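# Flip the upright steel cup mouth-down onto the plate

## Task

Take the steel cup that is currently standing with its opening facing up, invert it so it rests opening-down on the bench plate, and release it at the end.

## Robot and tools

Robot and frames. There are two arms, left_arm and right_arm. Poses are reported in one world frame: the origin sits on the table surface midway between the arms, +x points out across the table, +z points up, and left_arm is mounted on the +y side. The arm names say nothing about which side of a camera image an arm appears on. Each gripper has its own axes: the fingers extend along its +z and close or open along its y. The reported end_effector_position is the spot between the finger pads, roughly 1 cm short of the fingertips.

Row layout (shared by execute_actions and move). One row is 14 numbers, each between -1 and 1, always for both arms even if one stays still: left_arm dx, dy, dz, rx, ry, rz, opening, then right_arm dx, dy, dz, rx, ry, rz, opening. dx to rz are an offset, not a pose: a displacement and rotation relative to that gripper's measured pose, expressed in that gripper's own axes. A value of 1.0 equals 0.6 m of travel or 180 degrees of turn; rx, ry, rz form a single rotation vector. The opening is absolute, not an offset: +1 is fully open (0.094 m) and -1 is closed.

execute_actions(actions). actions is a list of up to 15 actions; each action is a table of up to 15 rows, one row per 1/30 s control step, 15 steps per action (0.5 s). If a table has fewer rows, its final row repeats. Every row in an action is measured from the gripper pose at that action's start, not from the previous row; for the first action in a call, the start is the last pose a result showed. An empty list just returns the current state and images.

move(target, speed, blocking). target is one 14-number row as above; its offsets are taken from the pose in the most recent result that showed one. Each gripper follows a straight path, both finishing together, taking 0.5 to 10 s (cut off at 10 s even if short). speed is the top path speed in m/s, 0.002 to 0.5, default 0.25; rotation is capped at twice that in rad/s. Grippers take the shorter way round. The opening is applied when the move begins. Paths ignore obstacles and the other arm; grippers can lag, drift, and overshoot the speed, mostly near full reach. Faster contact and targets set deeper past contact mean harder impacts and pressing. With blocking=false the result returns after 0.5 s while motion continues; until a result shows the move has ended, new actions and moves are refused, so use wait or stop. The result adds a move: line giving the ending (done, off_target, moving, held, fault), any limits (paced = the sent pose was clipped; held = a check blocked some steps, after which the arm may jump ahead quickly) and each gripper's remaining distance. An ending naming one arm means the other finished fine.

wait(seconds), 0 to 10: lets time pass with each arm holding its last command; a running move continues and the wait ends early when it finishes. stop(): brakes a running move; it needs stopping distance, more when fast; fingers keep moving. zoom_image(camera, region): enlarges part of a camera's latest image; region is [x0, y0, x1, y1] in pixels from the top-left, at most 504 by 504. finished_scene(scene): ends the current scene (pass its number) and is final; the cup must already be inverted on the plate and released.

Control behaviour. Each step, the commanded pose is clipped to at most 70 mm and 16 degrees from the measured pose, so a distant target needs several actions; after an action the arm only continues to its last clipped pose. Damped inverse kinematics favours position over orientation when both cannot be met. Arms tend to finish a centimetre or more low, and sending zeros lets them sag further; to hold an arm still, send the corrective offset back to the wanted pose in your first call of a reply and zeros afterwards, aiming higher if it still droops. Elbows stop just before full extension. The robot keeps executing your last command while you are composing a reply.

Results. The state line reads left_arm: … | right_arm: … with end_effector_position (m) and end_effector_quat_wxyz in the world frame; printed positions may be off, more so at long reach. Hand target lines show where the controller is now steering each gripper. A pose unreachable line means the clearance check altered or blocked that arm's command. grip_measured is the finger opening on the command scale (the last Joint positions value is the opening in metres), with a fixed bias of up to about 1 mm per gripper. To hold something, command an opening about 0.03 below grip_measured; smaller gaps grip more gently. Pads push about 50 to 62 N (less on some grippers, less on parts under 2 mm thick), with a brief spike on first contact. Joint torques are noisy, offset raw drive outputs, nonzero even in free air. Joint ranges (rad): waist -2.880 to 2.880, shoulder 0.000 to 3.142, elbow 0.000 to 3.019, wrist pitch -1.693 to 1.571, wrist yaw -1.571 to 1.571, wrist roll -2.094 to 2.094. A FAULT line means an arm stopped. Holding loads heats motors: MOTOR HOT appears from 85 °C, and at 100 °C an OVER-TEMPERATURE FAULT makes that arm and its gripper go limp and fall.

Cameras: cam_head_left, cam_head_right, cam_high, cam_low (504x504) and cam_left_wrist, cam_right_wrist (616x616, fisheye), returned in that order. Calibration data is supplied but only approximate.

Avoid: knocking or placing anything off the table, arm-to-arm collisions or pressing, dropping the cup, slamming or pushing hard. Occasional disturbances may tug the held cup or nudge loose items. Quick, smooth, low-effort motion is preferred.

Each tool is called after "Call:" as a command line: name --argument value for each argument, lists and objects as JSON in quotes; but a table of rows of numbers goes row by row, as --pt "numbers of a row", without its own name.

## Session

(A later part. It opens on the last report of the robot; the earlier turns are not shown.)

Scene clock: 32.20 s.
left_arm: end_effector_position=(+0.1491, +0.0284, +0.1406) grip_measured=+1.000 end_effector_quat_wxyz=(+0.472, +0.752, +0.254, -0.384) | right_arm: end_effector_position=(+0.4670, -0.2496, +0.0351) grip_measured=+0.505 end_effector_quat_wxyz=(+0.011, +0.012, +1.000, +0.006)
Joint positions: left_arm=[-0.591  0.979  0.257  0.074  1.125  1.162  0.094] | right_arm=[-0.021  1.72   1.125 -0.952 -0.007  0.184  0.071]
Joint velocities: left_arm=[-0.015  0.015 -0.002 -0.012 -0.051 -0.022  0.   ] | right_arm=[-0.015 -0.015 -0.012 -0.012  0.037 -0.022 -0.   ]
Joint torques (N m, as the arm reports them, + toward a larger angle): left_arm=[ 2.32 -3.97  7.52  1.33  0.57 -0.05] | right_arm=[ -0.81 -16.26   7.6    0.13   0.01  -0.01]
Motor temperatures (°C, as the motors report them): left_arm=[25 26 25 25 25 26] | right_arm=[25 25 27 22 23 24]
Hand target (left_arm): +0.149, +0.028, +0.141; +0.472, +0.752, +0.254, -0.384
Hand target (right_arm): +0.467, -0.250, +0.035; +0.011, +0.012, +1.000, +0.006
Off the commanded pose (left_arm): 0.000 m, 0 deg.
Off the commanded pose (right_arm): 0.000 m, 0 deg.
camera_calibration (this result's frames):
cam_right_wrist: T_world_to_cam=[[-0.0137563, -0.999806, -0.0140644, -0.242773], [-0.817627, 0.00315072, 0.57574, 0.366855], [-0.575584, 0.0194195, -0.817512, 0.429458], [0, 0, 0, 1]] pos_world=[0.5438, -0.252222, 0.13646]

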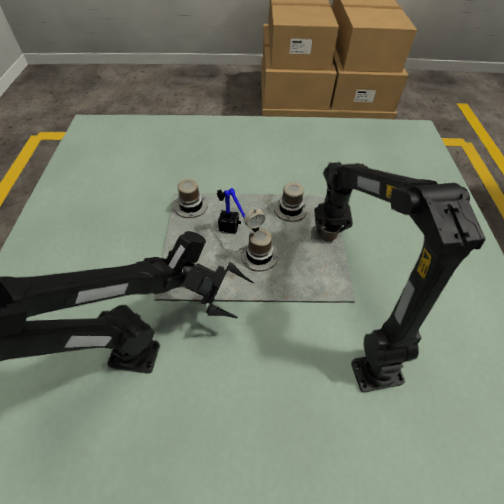

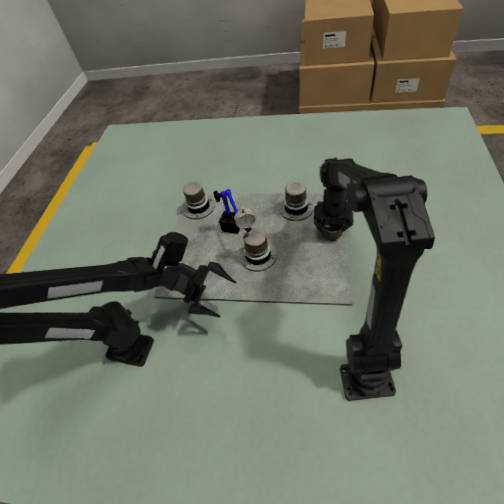

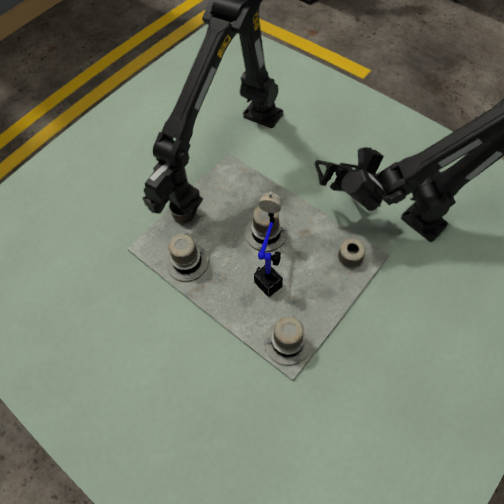

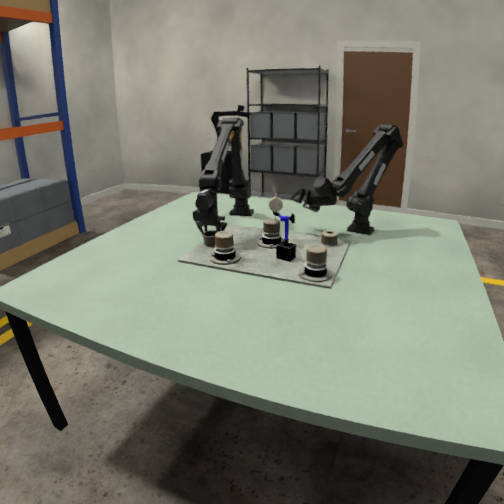

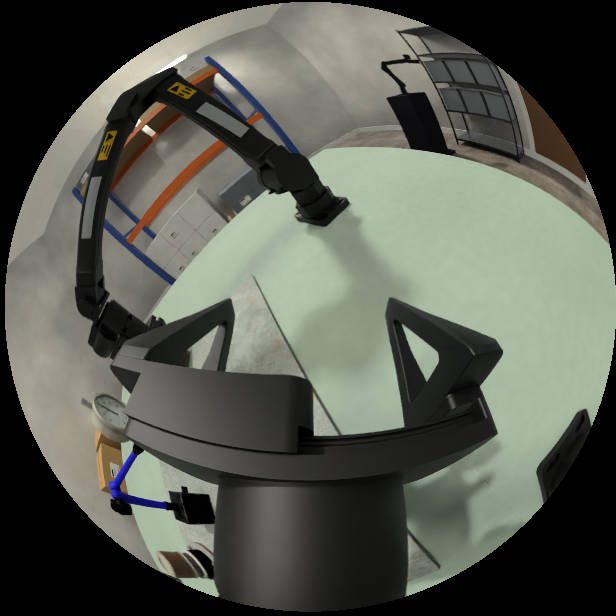

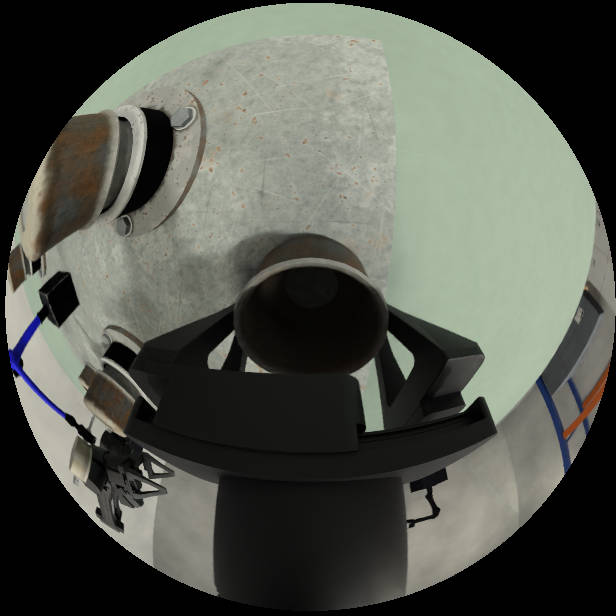

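Call:
execute_actions --actions '[[[0,0,0,0,0,0,1,0,0,0,0,0,0,0.46]]]'

Call:
move --target '[-0.115,0.251,-0.29,-0.132,0.061,0.301,1,0,0,-0.25,0,0,0,0.46]' --speed 0.15

Call:
move --target '[0,0,0,0,0,0,1,0.31,0.35,-0.233,-0.385,-0.385,-0.385,0.46]' --speed 0.2

Scene clock: 46.53 s.
left_arm: end_effector_position=(+0.1491, +0.0284, +0.1406) grip_measured=+1.000 end_effector_quat_wxyz=(+0.472, +0.752, +0.254, -0.384) | right_arm: end_effector_position=(+0.4670, -0.2497, +0.0351) grip_measured=+0.475 end_effector_quat_wxyz=(+0.011, +0.012, +1.000, +0.006)
Joint positions: left_arm=[-0.591  0.979  0.257  0.074  1.125  1.162  0.094] | right_arm=[-0.021  1.72   1.125 -0.952 -0.007  0.184  0.069]
Joint velocities: left_arm=[-0.015 -0.005 -0.002 -0.007 -0.066  0.007  0.   ] | right_arm=[-0.005 -0.015  0.012  0.007 -0.007  0.007 -0.   ]
Joint torques (N m, as the arm reports them, + toward a larger angle): left_arm=[ 2.32 -3.97  7.51  1.32  0.57 -0.04] | right_arm=[ -0.79 -16.29   7.59   0.13  -0.01  -0.01]
Motor temperatures (°C, as the motors report them): left_arm=[25 26 25 25 25 26] | right_arm=[25 25 26 22 23 24]
Hand target (left_arm): +0.149, +0.028, +0.141; +0.472, +0.752, +0.254, -0.384
Hand target (right_arm): +0.467, -0.250, +0.035; +0.011, +0.012, +1.000, +0.006
Off the commanded pose (left_arm): 0.000 m, 0 deg.
Off the commanded pose (right_arm): 0.000 m, 0 deg.
camera_calibration (this result's frames):
cam_right_wrist: T_world_to_cam=[[-0.0137646, -0.999812, -0.0136887, -0.242848], [-0.817662, 0.00337496, 0.575689, 0.366938], [-0.575535, 0.0191168, -0.817554, 0.429367], [0, 0, 0, 1]] pos_world=[0.543804, -0.252249, 0.136465]

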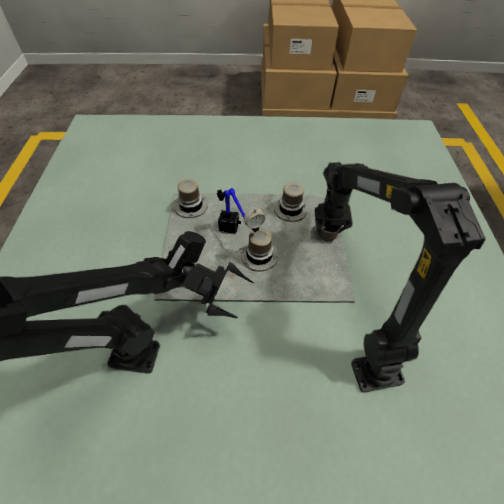

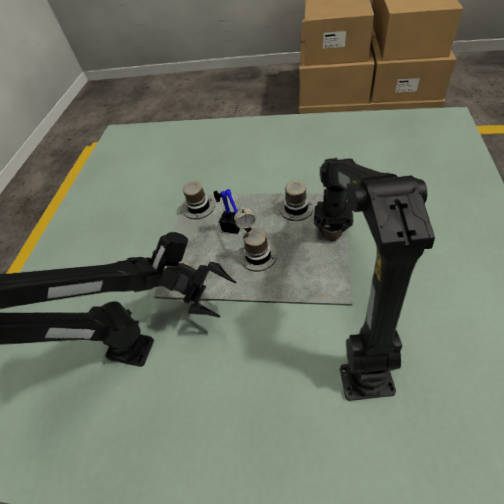

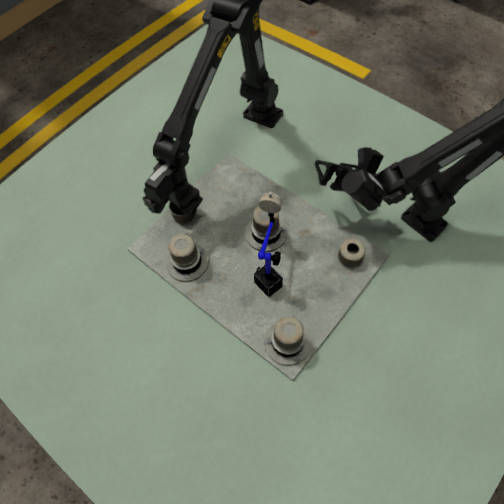

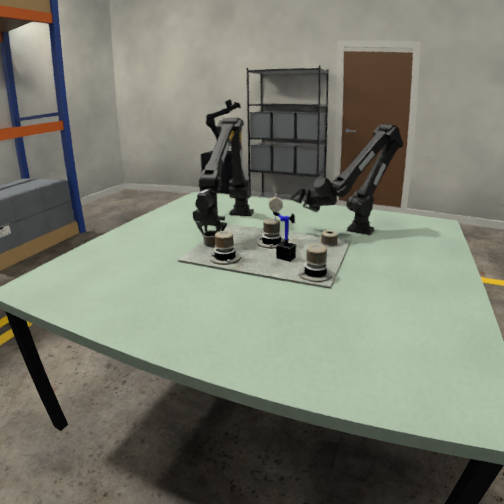

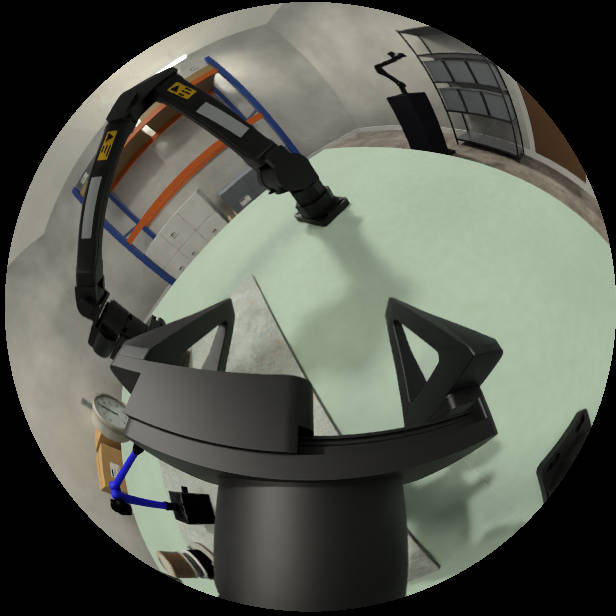

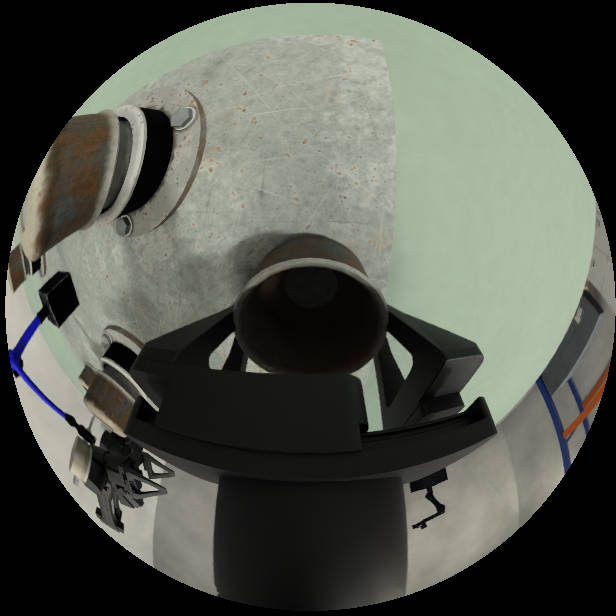

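Scene clock: 50.40 s.
left_arm: end_effector_position=(+0.2298, +0.0961, +0.2365) grip_measured=+1.000 end_effector_quat_wxyz=(+0.641, +0.744, +0.109, -0.154) | right_arm: end_effector_position=(+0.4455, -0.2531, +0.1515) grip_measured=+0.475 end_effector_quat_wxyz=(-0.026, +0.013, +1.000, -0.001)
Joint positions: left_arm=[-0.157  0.737  0.375 -0.228  1.336  1.766  0.094] | right_arm=[-0.021  1.579  1.283 -1.326 -0.007  0.184  0.069]
Joint velocities: left_arm=[-0.024  0.005  0.012  0.012  0.007 -0.037  0.   ] | right_arm=[-0.005 -0.015  0.002 -0.012 -0.051 -0.051  0.   ]
Joint torques (N m, as the arm reports them, + toward a larger angle): left_arm=[ 2.04 -2.31  9.13  1.17  0.52 -0.1 ] | right_arm=[ -1.02 -17.68  12.88  -0.44   0.    -0.03]
Motor temperatures (°C, as the motors report them): left_arm=[25 26 26 25 25 26] | right_arm=[25 25 27 22 23 24]
Hand target (left_arm): +0.229, +0.095, +0.237; +0.641, +0.744, +0.108, -0.155
Hand target (right_arm): +0.462, -0.252, +0.184; +0.011, +0.012, +1.000, +0.005
Off the commanded pose (left_arm): 0.100 m, 23 deg; position and orientation clipped at the last step of the last action.
Off the commanded pose (right_arm): 0.038 m, 4 deg.
move: held (left_arm), off_target (right_arm); limits=paced,held; held on 39 of 116 steps (left_arm), including the last (left_arm)
pose unreachable (left arm): on one or more control steps of this call, first in action 0 (counted from 0), this arm could not follow its commanded pose, so it was not sent that pose on those steps. On the call's last step it was still not sent that pose. It may still have moved: this result reports where it is.
cause: the commanded pose would bring two parts of the arm too close to each other (its wrist (the part past joint 4) and its wrist camera, with joints 5 (wrist yaw) and 6 (wrist roll) between them).
camera_calibration (this result's frames):
cam_left_wrist: T_world_to_cam=[[-0.359432, 0.156073, -0.920027, 0.285094], [0.805083, 0.550391, -0.221158, -0.178624], [0.471858, -0.820189, -0.32348, 0.172455], [0, 0, 0, 1]] pos_world=[0.164905, 0.195264, 0.278576]
cam_right_wrist: T_world_to_cam=[[-0.0143013, -0.999897, -0.000771044, -0.246726], [-0.772733, 0.0105628, 0.634643, 0.255244], [-0.63457, 0.00967205, -0.772805, 0.529369], [0, 0, 0, 1]] pos_world=[0.529629, -0.254517, 0.246919]

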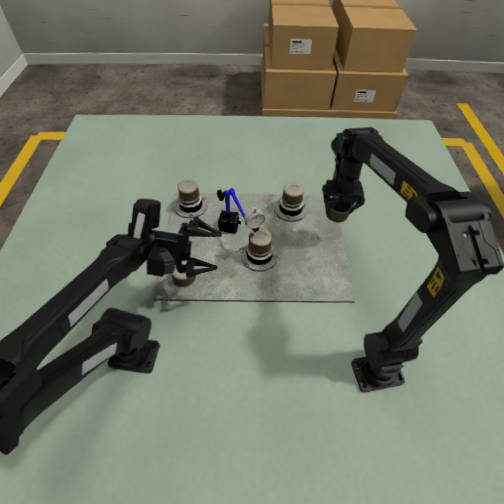

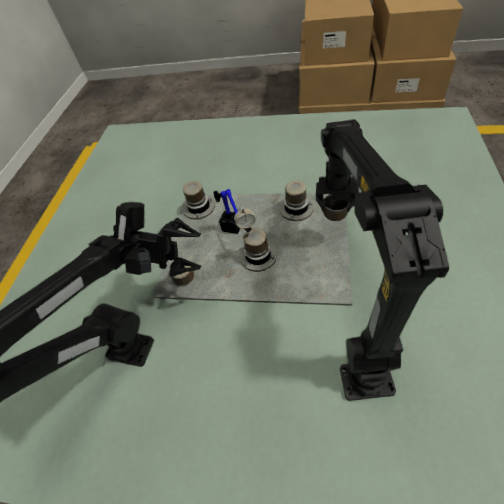

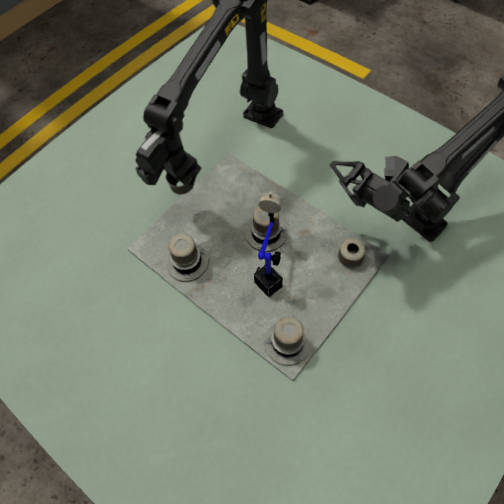

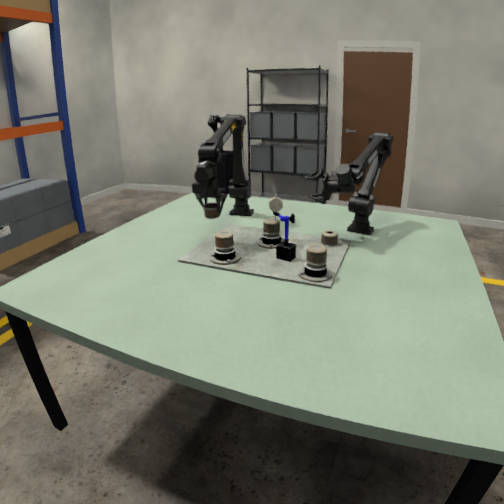

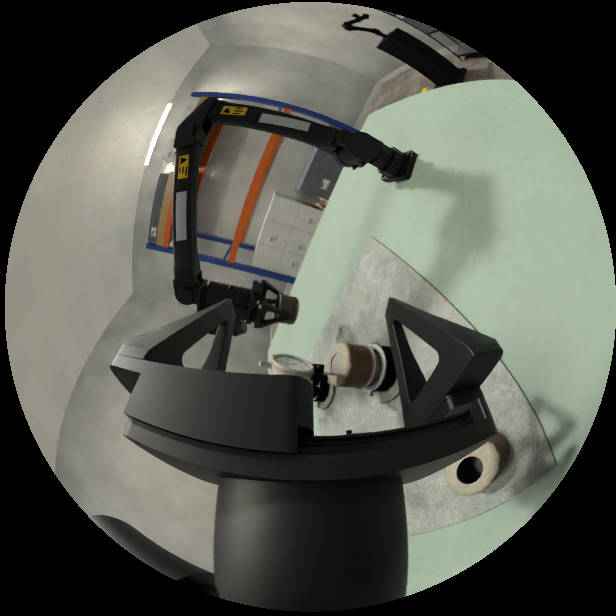

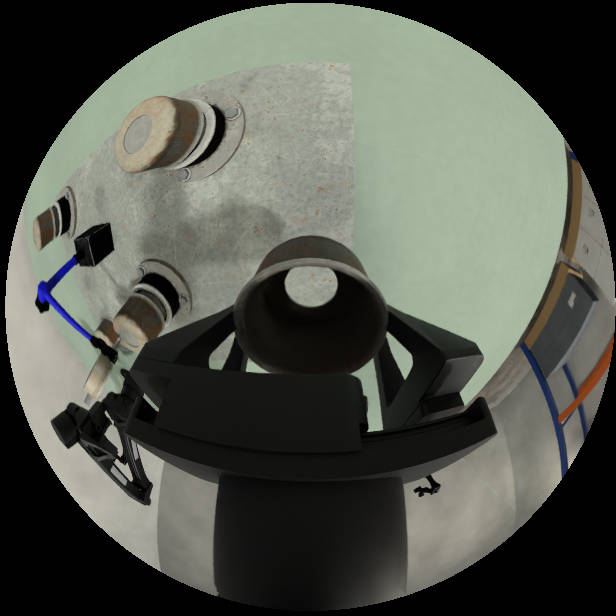

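Scene clock: 56.00 s.
left_arm: end_effector_position=(+0.2298, +0.0961, +0.2365) grip_measured=+1.000 end_effector_quat_wxyz=(+0.641, +0.744, +0.109, -0.154) | right_arm: end_effector_position=(+0.2732, -0.0399, +0.2906) grip_measured=+0.475 end_effector_quat_wxyz=(+0.495, -0.484, +0.525, +0.495)
Joint positions: left_arm=[-0.157  0.737  0.375 -0.228  1.336  1.766  0.094] | right_arm=[ 0.231  1.012  0.491  0.477 -1.12   0.001  0.069]
Joint velocities: left_arm=[-0.005 -0.005 -0.012  0.002  0.051 -0.007  0.   ] | right_arm=[-0.015 -0.005 -0.002  0.042 -0.081  0.022  0.001]
Joint torques (N m, as the arm reports them, + toward a larger angle): left_arm=[ 2.32 -2.32  9.04  1.21  0.55 -0.09] | right_arm=[-0.36 -4.48  9.79  2.27 -0.12  0.11]
Motor temperatures (°C, as the motors report them): left_arm=[25 26 26 25 25 26] | right_arm=[25 25 27 22 23 24]
Hand target (left_arm): +0.230, +0.096, +0.237; +0.641, +0.744, +0.109, -0.154
Hand target (right_arm): +0.275, -0.037, +0.296; +0.496, -0.483, +0.520, +0.500
Off the commanded pose (left_arm): 0.000 m, 0 deg.
Off the commanded pose (right_arm): 0.010 m, 1 deg.
move: done
camera_calibration (this result's frames):
cam_left_wrist: T_world_to_cam=[[-0.359432, 0.156073, -0.920027, 0.285094], [0.805083, 0.550391, -0.221158, -0.178624], [0.471858, -0.820189, -0.32348, 0.172455], [0, 0, 0, 1]] pos_world=[0.164905, 0.195264, 0.278576]
cam_right_wrist: T_world_to_cam=[[0.998813, -0.0384649, -0.0298809, -0.265818], [-0.0471214, -0.607816, -0.792679, 0.223508], [0.0123282, 0.793146, -0.608907, 0.332338], [0, 0, 0, 1]] pos_world=[0.271937, -0.137966, 0.37159]

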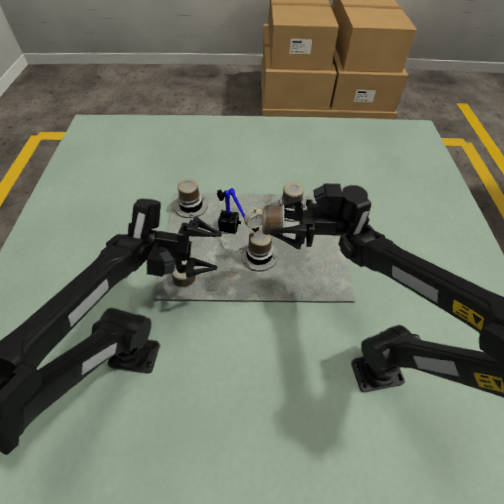

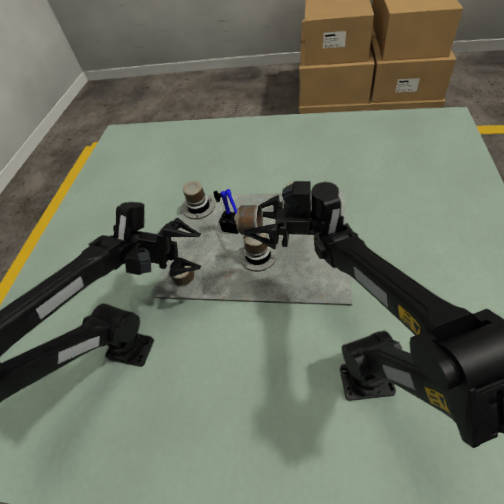

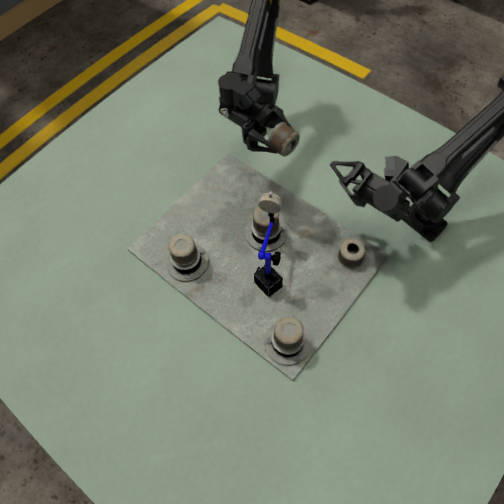

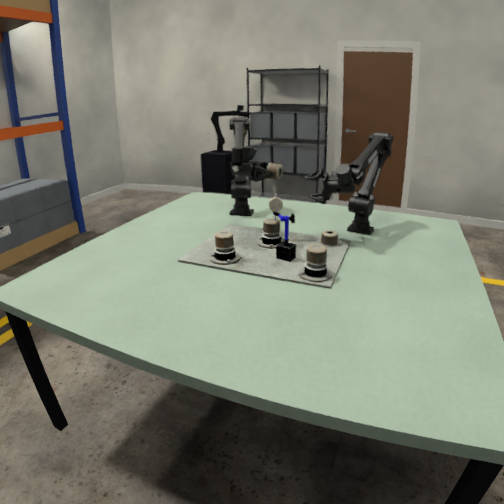

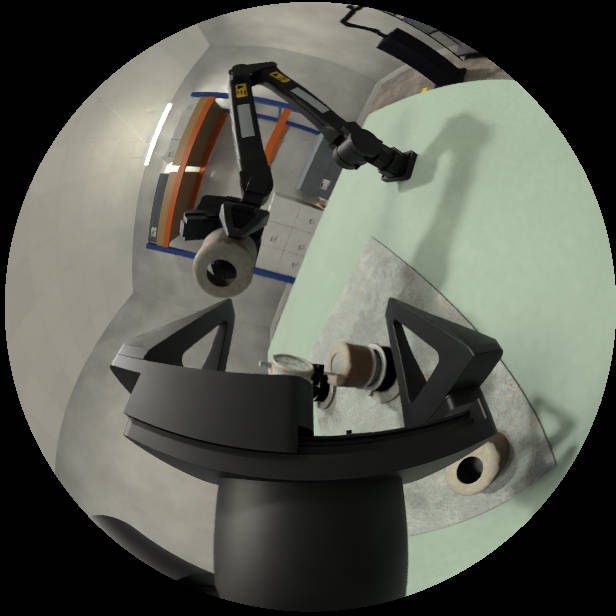

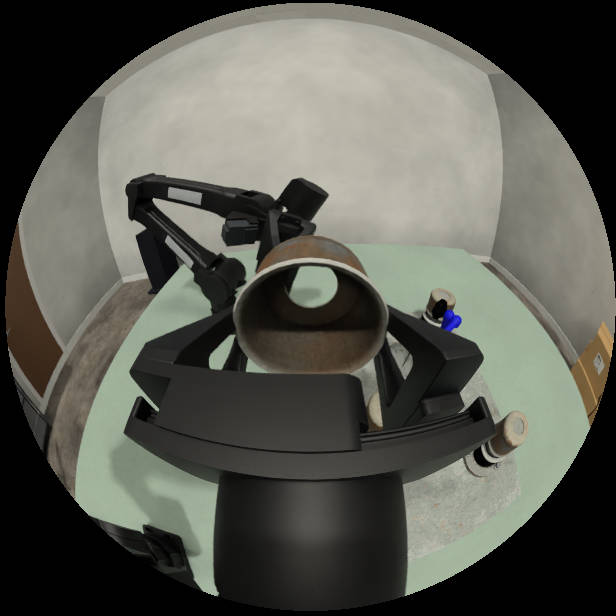

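Call:
move --target '[0.03,0.109,-0.058,-0.05,-0.02,-0.379,1,0,0,0,0,0,0,0.45]'

Call:
move --target '[0,0,0,0,0,-0.5,1,0,0,0,0,0,0,0.45]'

Scene clock: 64.80 s.
left_arm: end_effector_position=(+0.2296, +0.0961, +0.2366) grip_measured=+1.000 end_effector_quat_wxyz=(+0.641, +0.743, +0.110, -0.156) | right_arm: end_effector_position=(+0.2710, -0.0408, +0.2851) grip_measured=+0.468 end_effector_quat_wxyz=(+0.490, -0.481, +0.530, +0.498)
Joint positions: left_arm=[-0.157  0.737  0.375 -0.228  1.337  1.762  0.094] | right_arm=[ 0.231  1.012  0.479  0.479 -1.12   0.009  0.069]
Joint velocities: left_arm=[-0.005 -0.005 -0.012  0.007  0.11  -0.037  0.   ] | right_arm=[-0.005 -0.015  0.002  0.022 -0.066 -0.037 -0.   ]
Joint torques (N m, as the arm reports them, + toward a larger angle): left_arm=[ 2.32 -2.33  9.04  1.21  0.54 -0.08] | right_arm=[-0.84 -5.45  9.89  1.27 -0.05 -0.08]
Motor temperatures (°C, as the motors report them): left_arm=[25 26 26 25 25 26] | right_arm=[25 25 27 22 23 24]
Hand target (left_arm): +0.230, +0.096, +0.237; +0.641, +0.743, +0.110, -0.156
Hand target (right_arm): +0.273, -0.040, +0.291; +0.495, -0.484, +0.525, +0.495
Off the commanded pose (left_arm): 0.076 m, 69 deg; position and orientation clipped at the last step of the last action.
Off the commanded pose (right_arm): 0.006 m, 1 deg.
move: held (left_arm); limits=paced,held; held on 79 of 82 steps (left_arm), including the last (left_arm)
pose unreachable (left arm): on one or more control steps of this call, first in action 0 (counted from 0), this arm could not follow its commanded pose, so it was not sent that pose on those steps. On the call's last step it was still not sent that pose. It may still have moved: this result reports where it is.
cause: the commanded pose would bring two parts of the arm too close to each other (its wrist (the part past joint 4) and its wrist camera, with joints 5 (wrist yaw) and 6 (wrist roll) between them).
camera_calibration (this result's frames):
cam_left_wrist: T_world_to_cam=[[-0.36299, 0.155993, -0.918643, 0.28563], [0.804455, 0.549964, -0.224482, -0.177496], [0.470203, -0.820492, -0.32512, 0.173366], [0, 0, 0, 1]] pos_world=[0.164951, 0.195306, 0.278912]
cam_right_wrist: T_world_to_cam=[[0.998169, -0.0387673, -0.0464347, -0.258918], [-0.0604484, -0.610688, -0.789561, 0.221059], [0.00225202, 0.790922, -0.611913, 0.333276], [0, 0, 0, 1]] pos_world=[0.271056, -0.138635, 0.366453]

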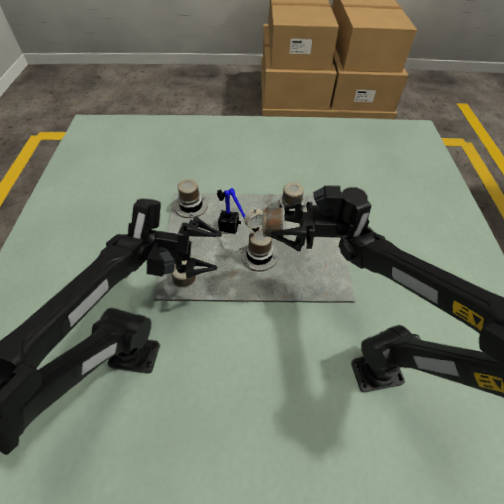

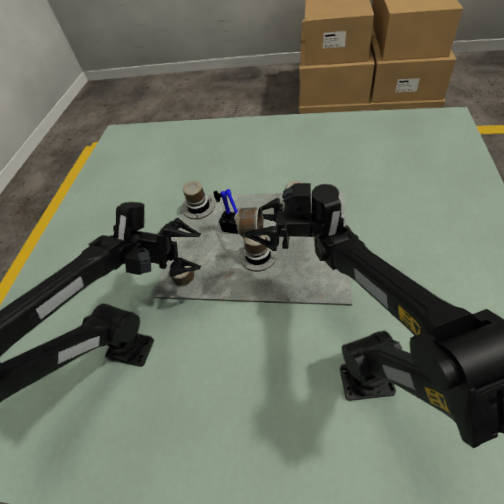

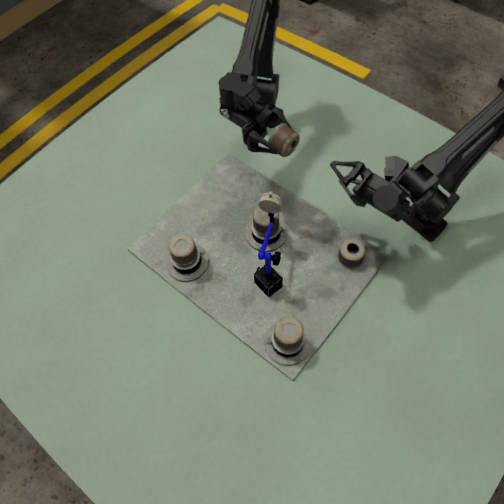

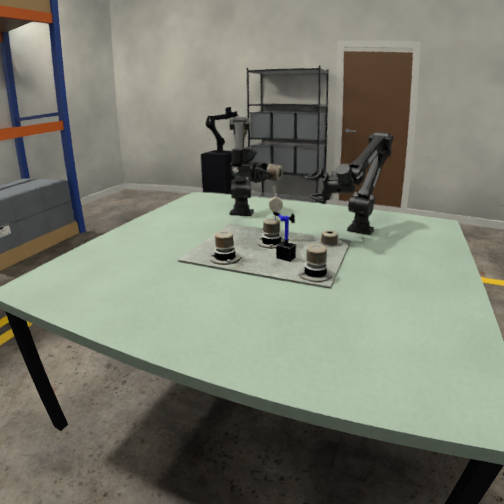

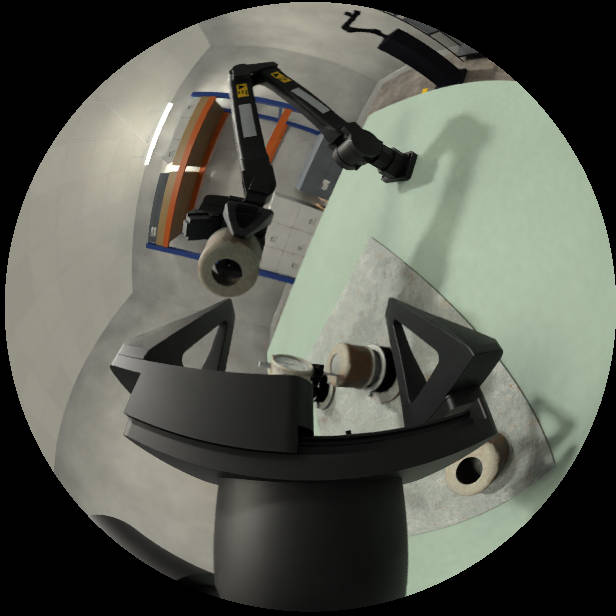

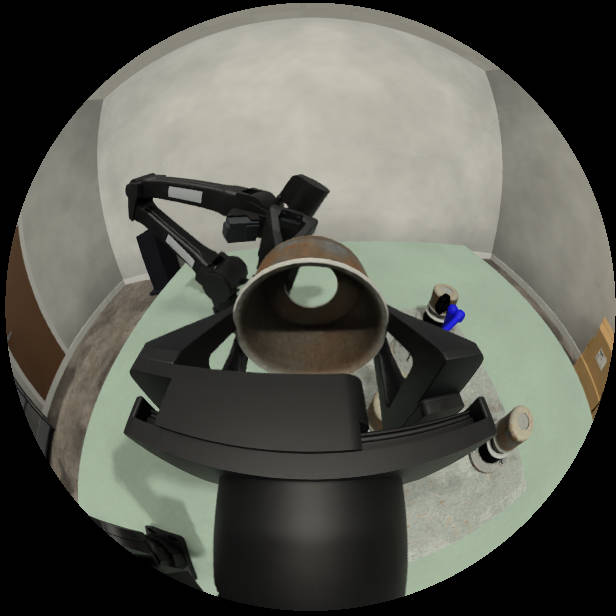

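Scene clock: 68.60 s.
left_arm: end_effector_position=(+0.2281, +0.0965, +0.2346) grip_measured=+1.000 end_effector_quat_wxyz=(+0.340, +0.448, +0.604, -0.564) | right_arm: end_effector_position=(+0.2687, -0.0418, +0.2793) grip_measured=+0.468 end_effector_quat_wxyz=(+0.486, -0.479, +0.534, +0.500)
Joint positions: left_arm=[-0.157  0.737  0.375 -0.251  1.338  0.211  0.094] | right_arm=[ 0.231  1.012  0.466  0.479 -1.12   0.009  0.069]
Joint velocities: left_arm=[-0.005 -0.015  0.002  0.022  0.066 -0.007  0.   ] | right_arm=[ 0.005  0.005 -0.007 -0.007 -0.037  0.022  0.001]
Joint torques (N m, as the arm reports them, + toward a larger angle): left_arm=[ 2.36 -2.42  9.22  1.91  0.52 -0.04] | right_arm=[-0.84 -5.31  9.83  1.35 -0.05 -0.01]
Motor temperatures (°C, as the motors report them): left_arm=[25 26 26 25 25 26] | right_arm=[25 25 27 22 23 24]
Hand target (left_arm): +0.230, +0.096, +0.237; +0.343, +0.448, +0.603, -0.564
Hand target (right_arm): +0.271, -0.041, +0.285; +0.490, -0.481, +0.530, +0.498
Off the commanded pose (left_arm): 0.003 m, 0 deg.
Off the commanded pose (right_arm): 0.006 m, 1 deg.
move: done
camera_calibration (this result's frames):
cam_left_wrist: T_world_to_cam=[[-0.925765, 0.0406586, 0.375907, 0.118885], [-0.239106, 0.707204, -0.665351, 0.149334], [-0.292895, -0.70584, -0.644983, 0.411797], [0, 0, 0, 1]] pos_world=[0.26638, 0.18022, 0.320272]
cam_right_wrist: T_world_to_cam=[[0.997587, -0.0390197, -0.0574191, -0.253716], [-0.0692686, -0.614518, -0.785856, 0.216894], [-0.00462119, 0.787937, -0.615738, 0.333304], [0, 0, 0, 1]] pos_world=[0.269668, -0.139238, 0.361107]

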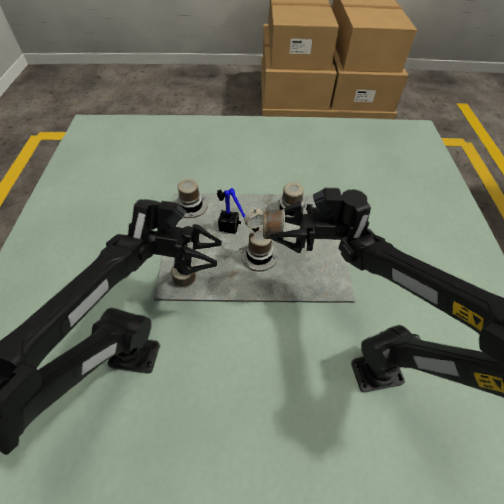

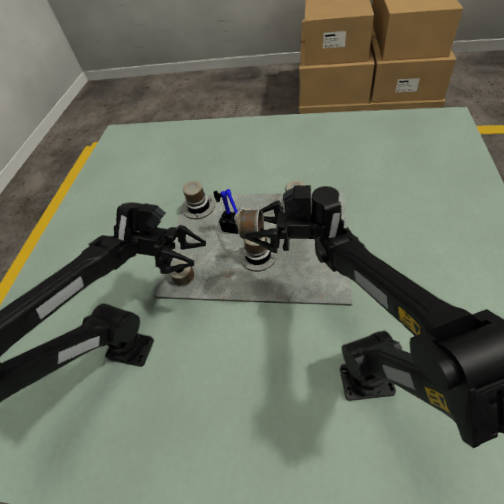

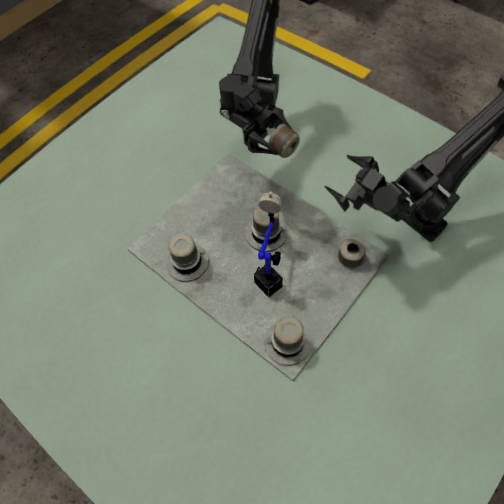

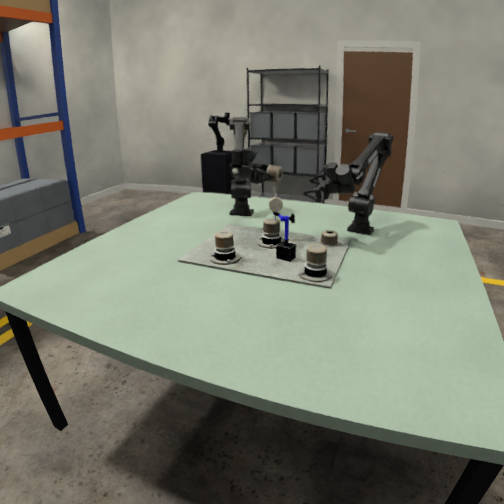

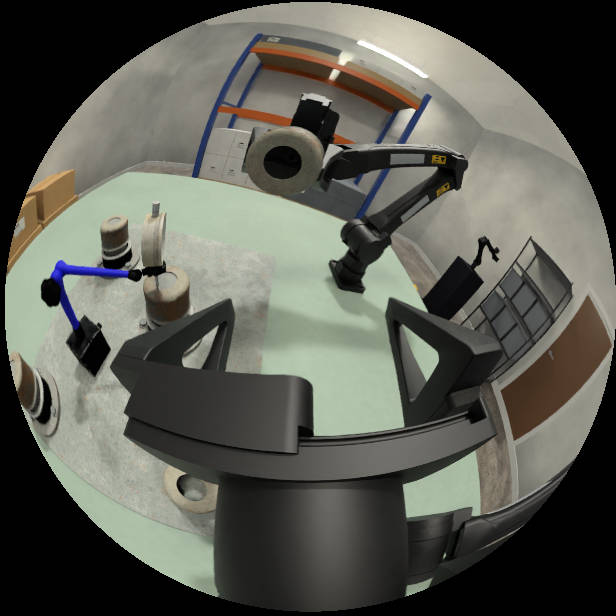

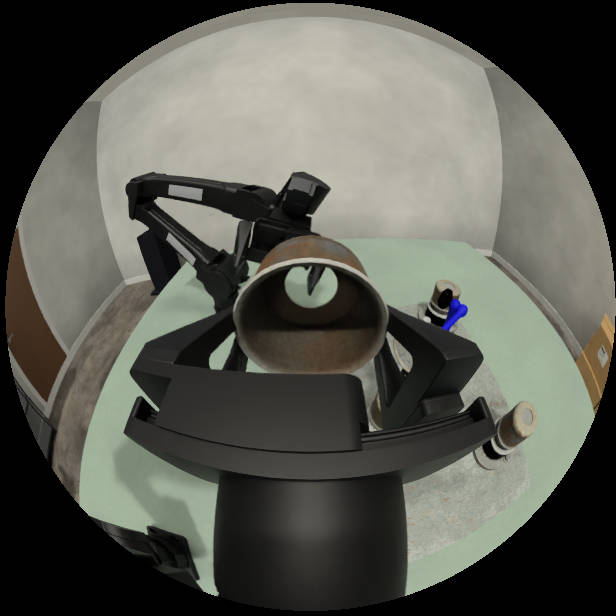

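Call:
move --target '[-0.105,0.031,0.009,0.019,-0.051,-0.377,1,-0.01,0,0,0,0,0,0.45]'

Scene clock: 76.07 s.
left_arm: end_effector_position=(+0.2685, +0.0834, +0.2869) grip_measured=+1.000 end_effector_quat_wxyz=(+0.005, -0.000, +0.707, -0.707) | right_arm: end_effector_position=(+0.2662, -0.0429, +0.2709) grip_measured=+0.468 end_effector_quat_wxyz=(+0.475, -0.475, +0.544, +0.503)
Joint positions: left_arm=[-0.174  0.816  0.366  0.45   1.259 -1.565  0.094] | right_arm=[ 0.231  1.012  0.455  0.459 -1.12   0.009  0.069]
Joint velocities: left_arm=[-0.005 -0.005  0.002  0.022  0.007  0.037  0.   ] | right_arm=[-0.015  0.015 -0.002  0.002  0.037 -0.022 -0.   ]
Joint torques (N m, as the arm reports them, + toward a larger angle): left_arm=[ 1.37 -2.34  8.86  2.11 -0.05  0.03] | right_arm=[-0.84 -6.44 10.57  1.26 -0.09 -0.02]
Motor temperatures (°C, as the motors report them): left_arm=[25 26 27 25 25 26] | right_arm=[25 25 28 22 23 24]
Hand target (left_arm): +0.268, +0.080, +0.285; -0.000, -0.000, +0.707, -0.708
Hand target (right_arm): +0.269, -0.042, +0.285; +0.486, -0.479, +0.534, +0.500
Off the commanded pose (left_arm): 0.004 m, 1 deg.
Off the commanded pose (right_arm): 0.015 m, 2 deg.
move: off_target (right_arm)
camera_calibration (this result's frames):
cam_left_wrist: T_world_to_cam=[[-0.00777296, 0.00290133, 0.999966, -0.285213], [-0.814364, 0.5803, -0.00801393, 0.179544], [-0.580303, -0.814398, -0.0021479, 0.349891], [0, 0, 0, 1]] pos_world=[0.34704, 0.181588, 0.287393]
cam_right_wrist: T_world_to_cam=[[0.995476, -0.0399364, -0.0862085, -0.243462], [-0.0922179, -0.624483, -0.775575, 0.2123], [-0.022862, 0.780017, -0.625341, 0.336034], [0, 0, 0, 1]] pos_world=[0.269621, -0.139258, 0.353802]

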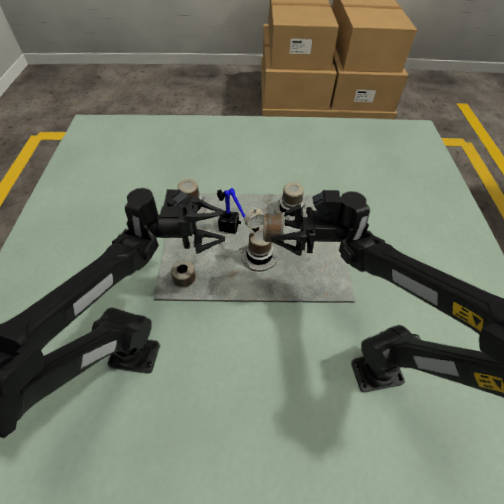

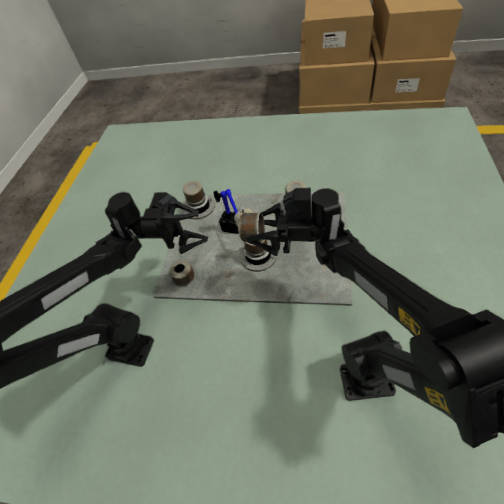

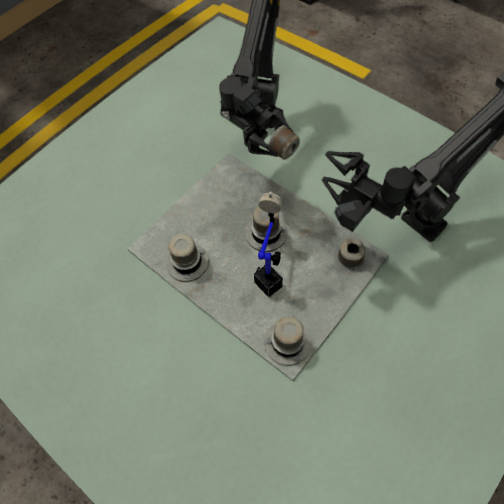

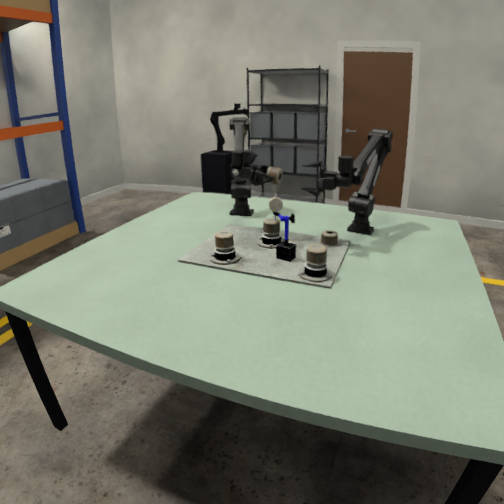

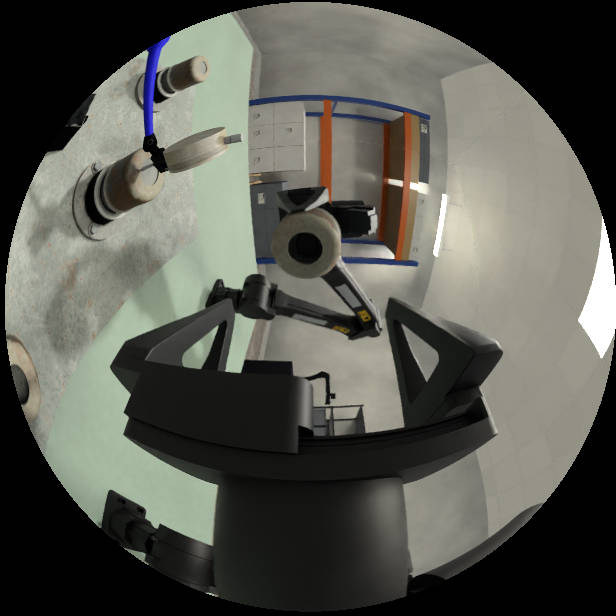

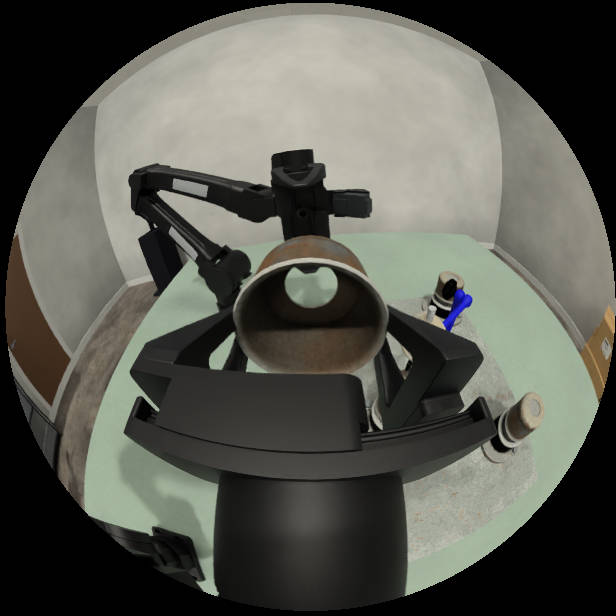

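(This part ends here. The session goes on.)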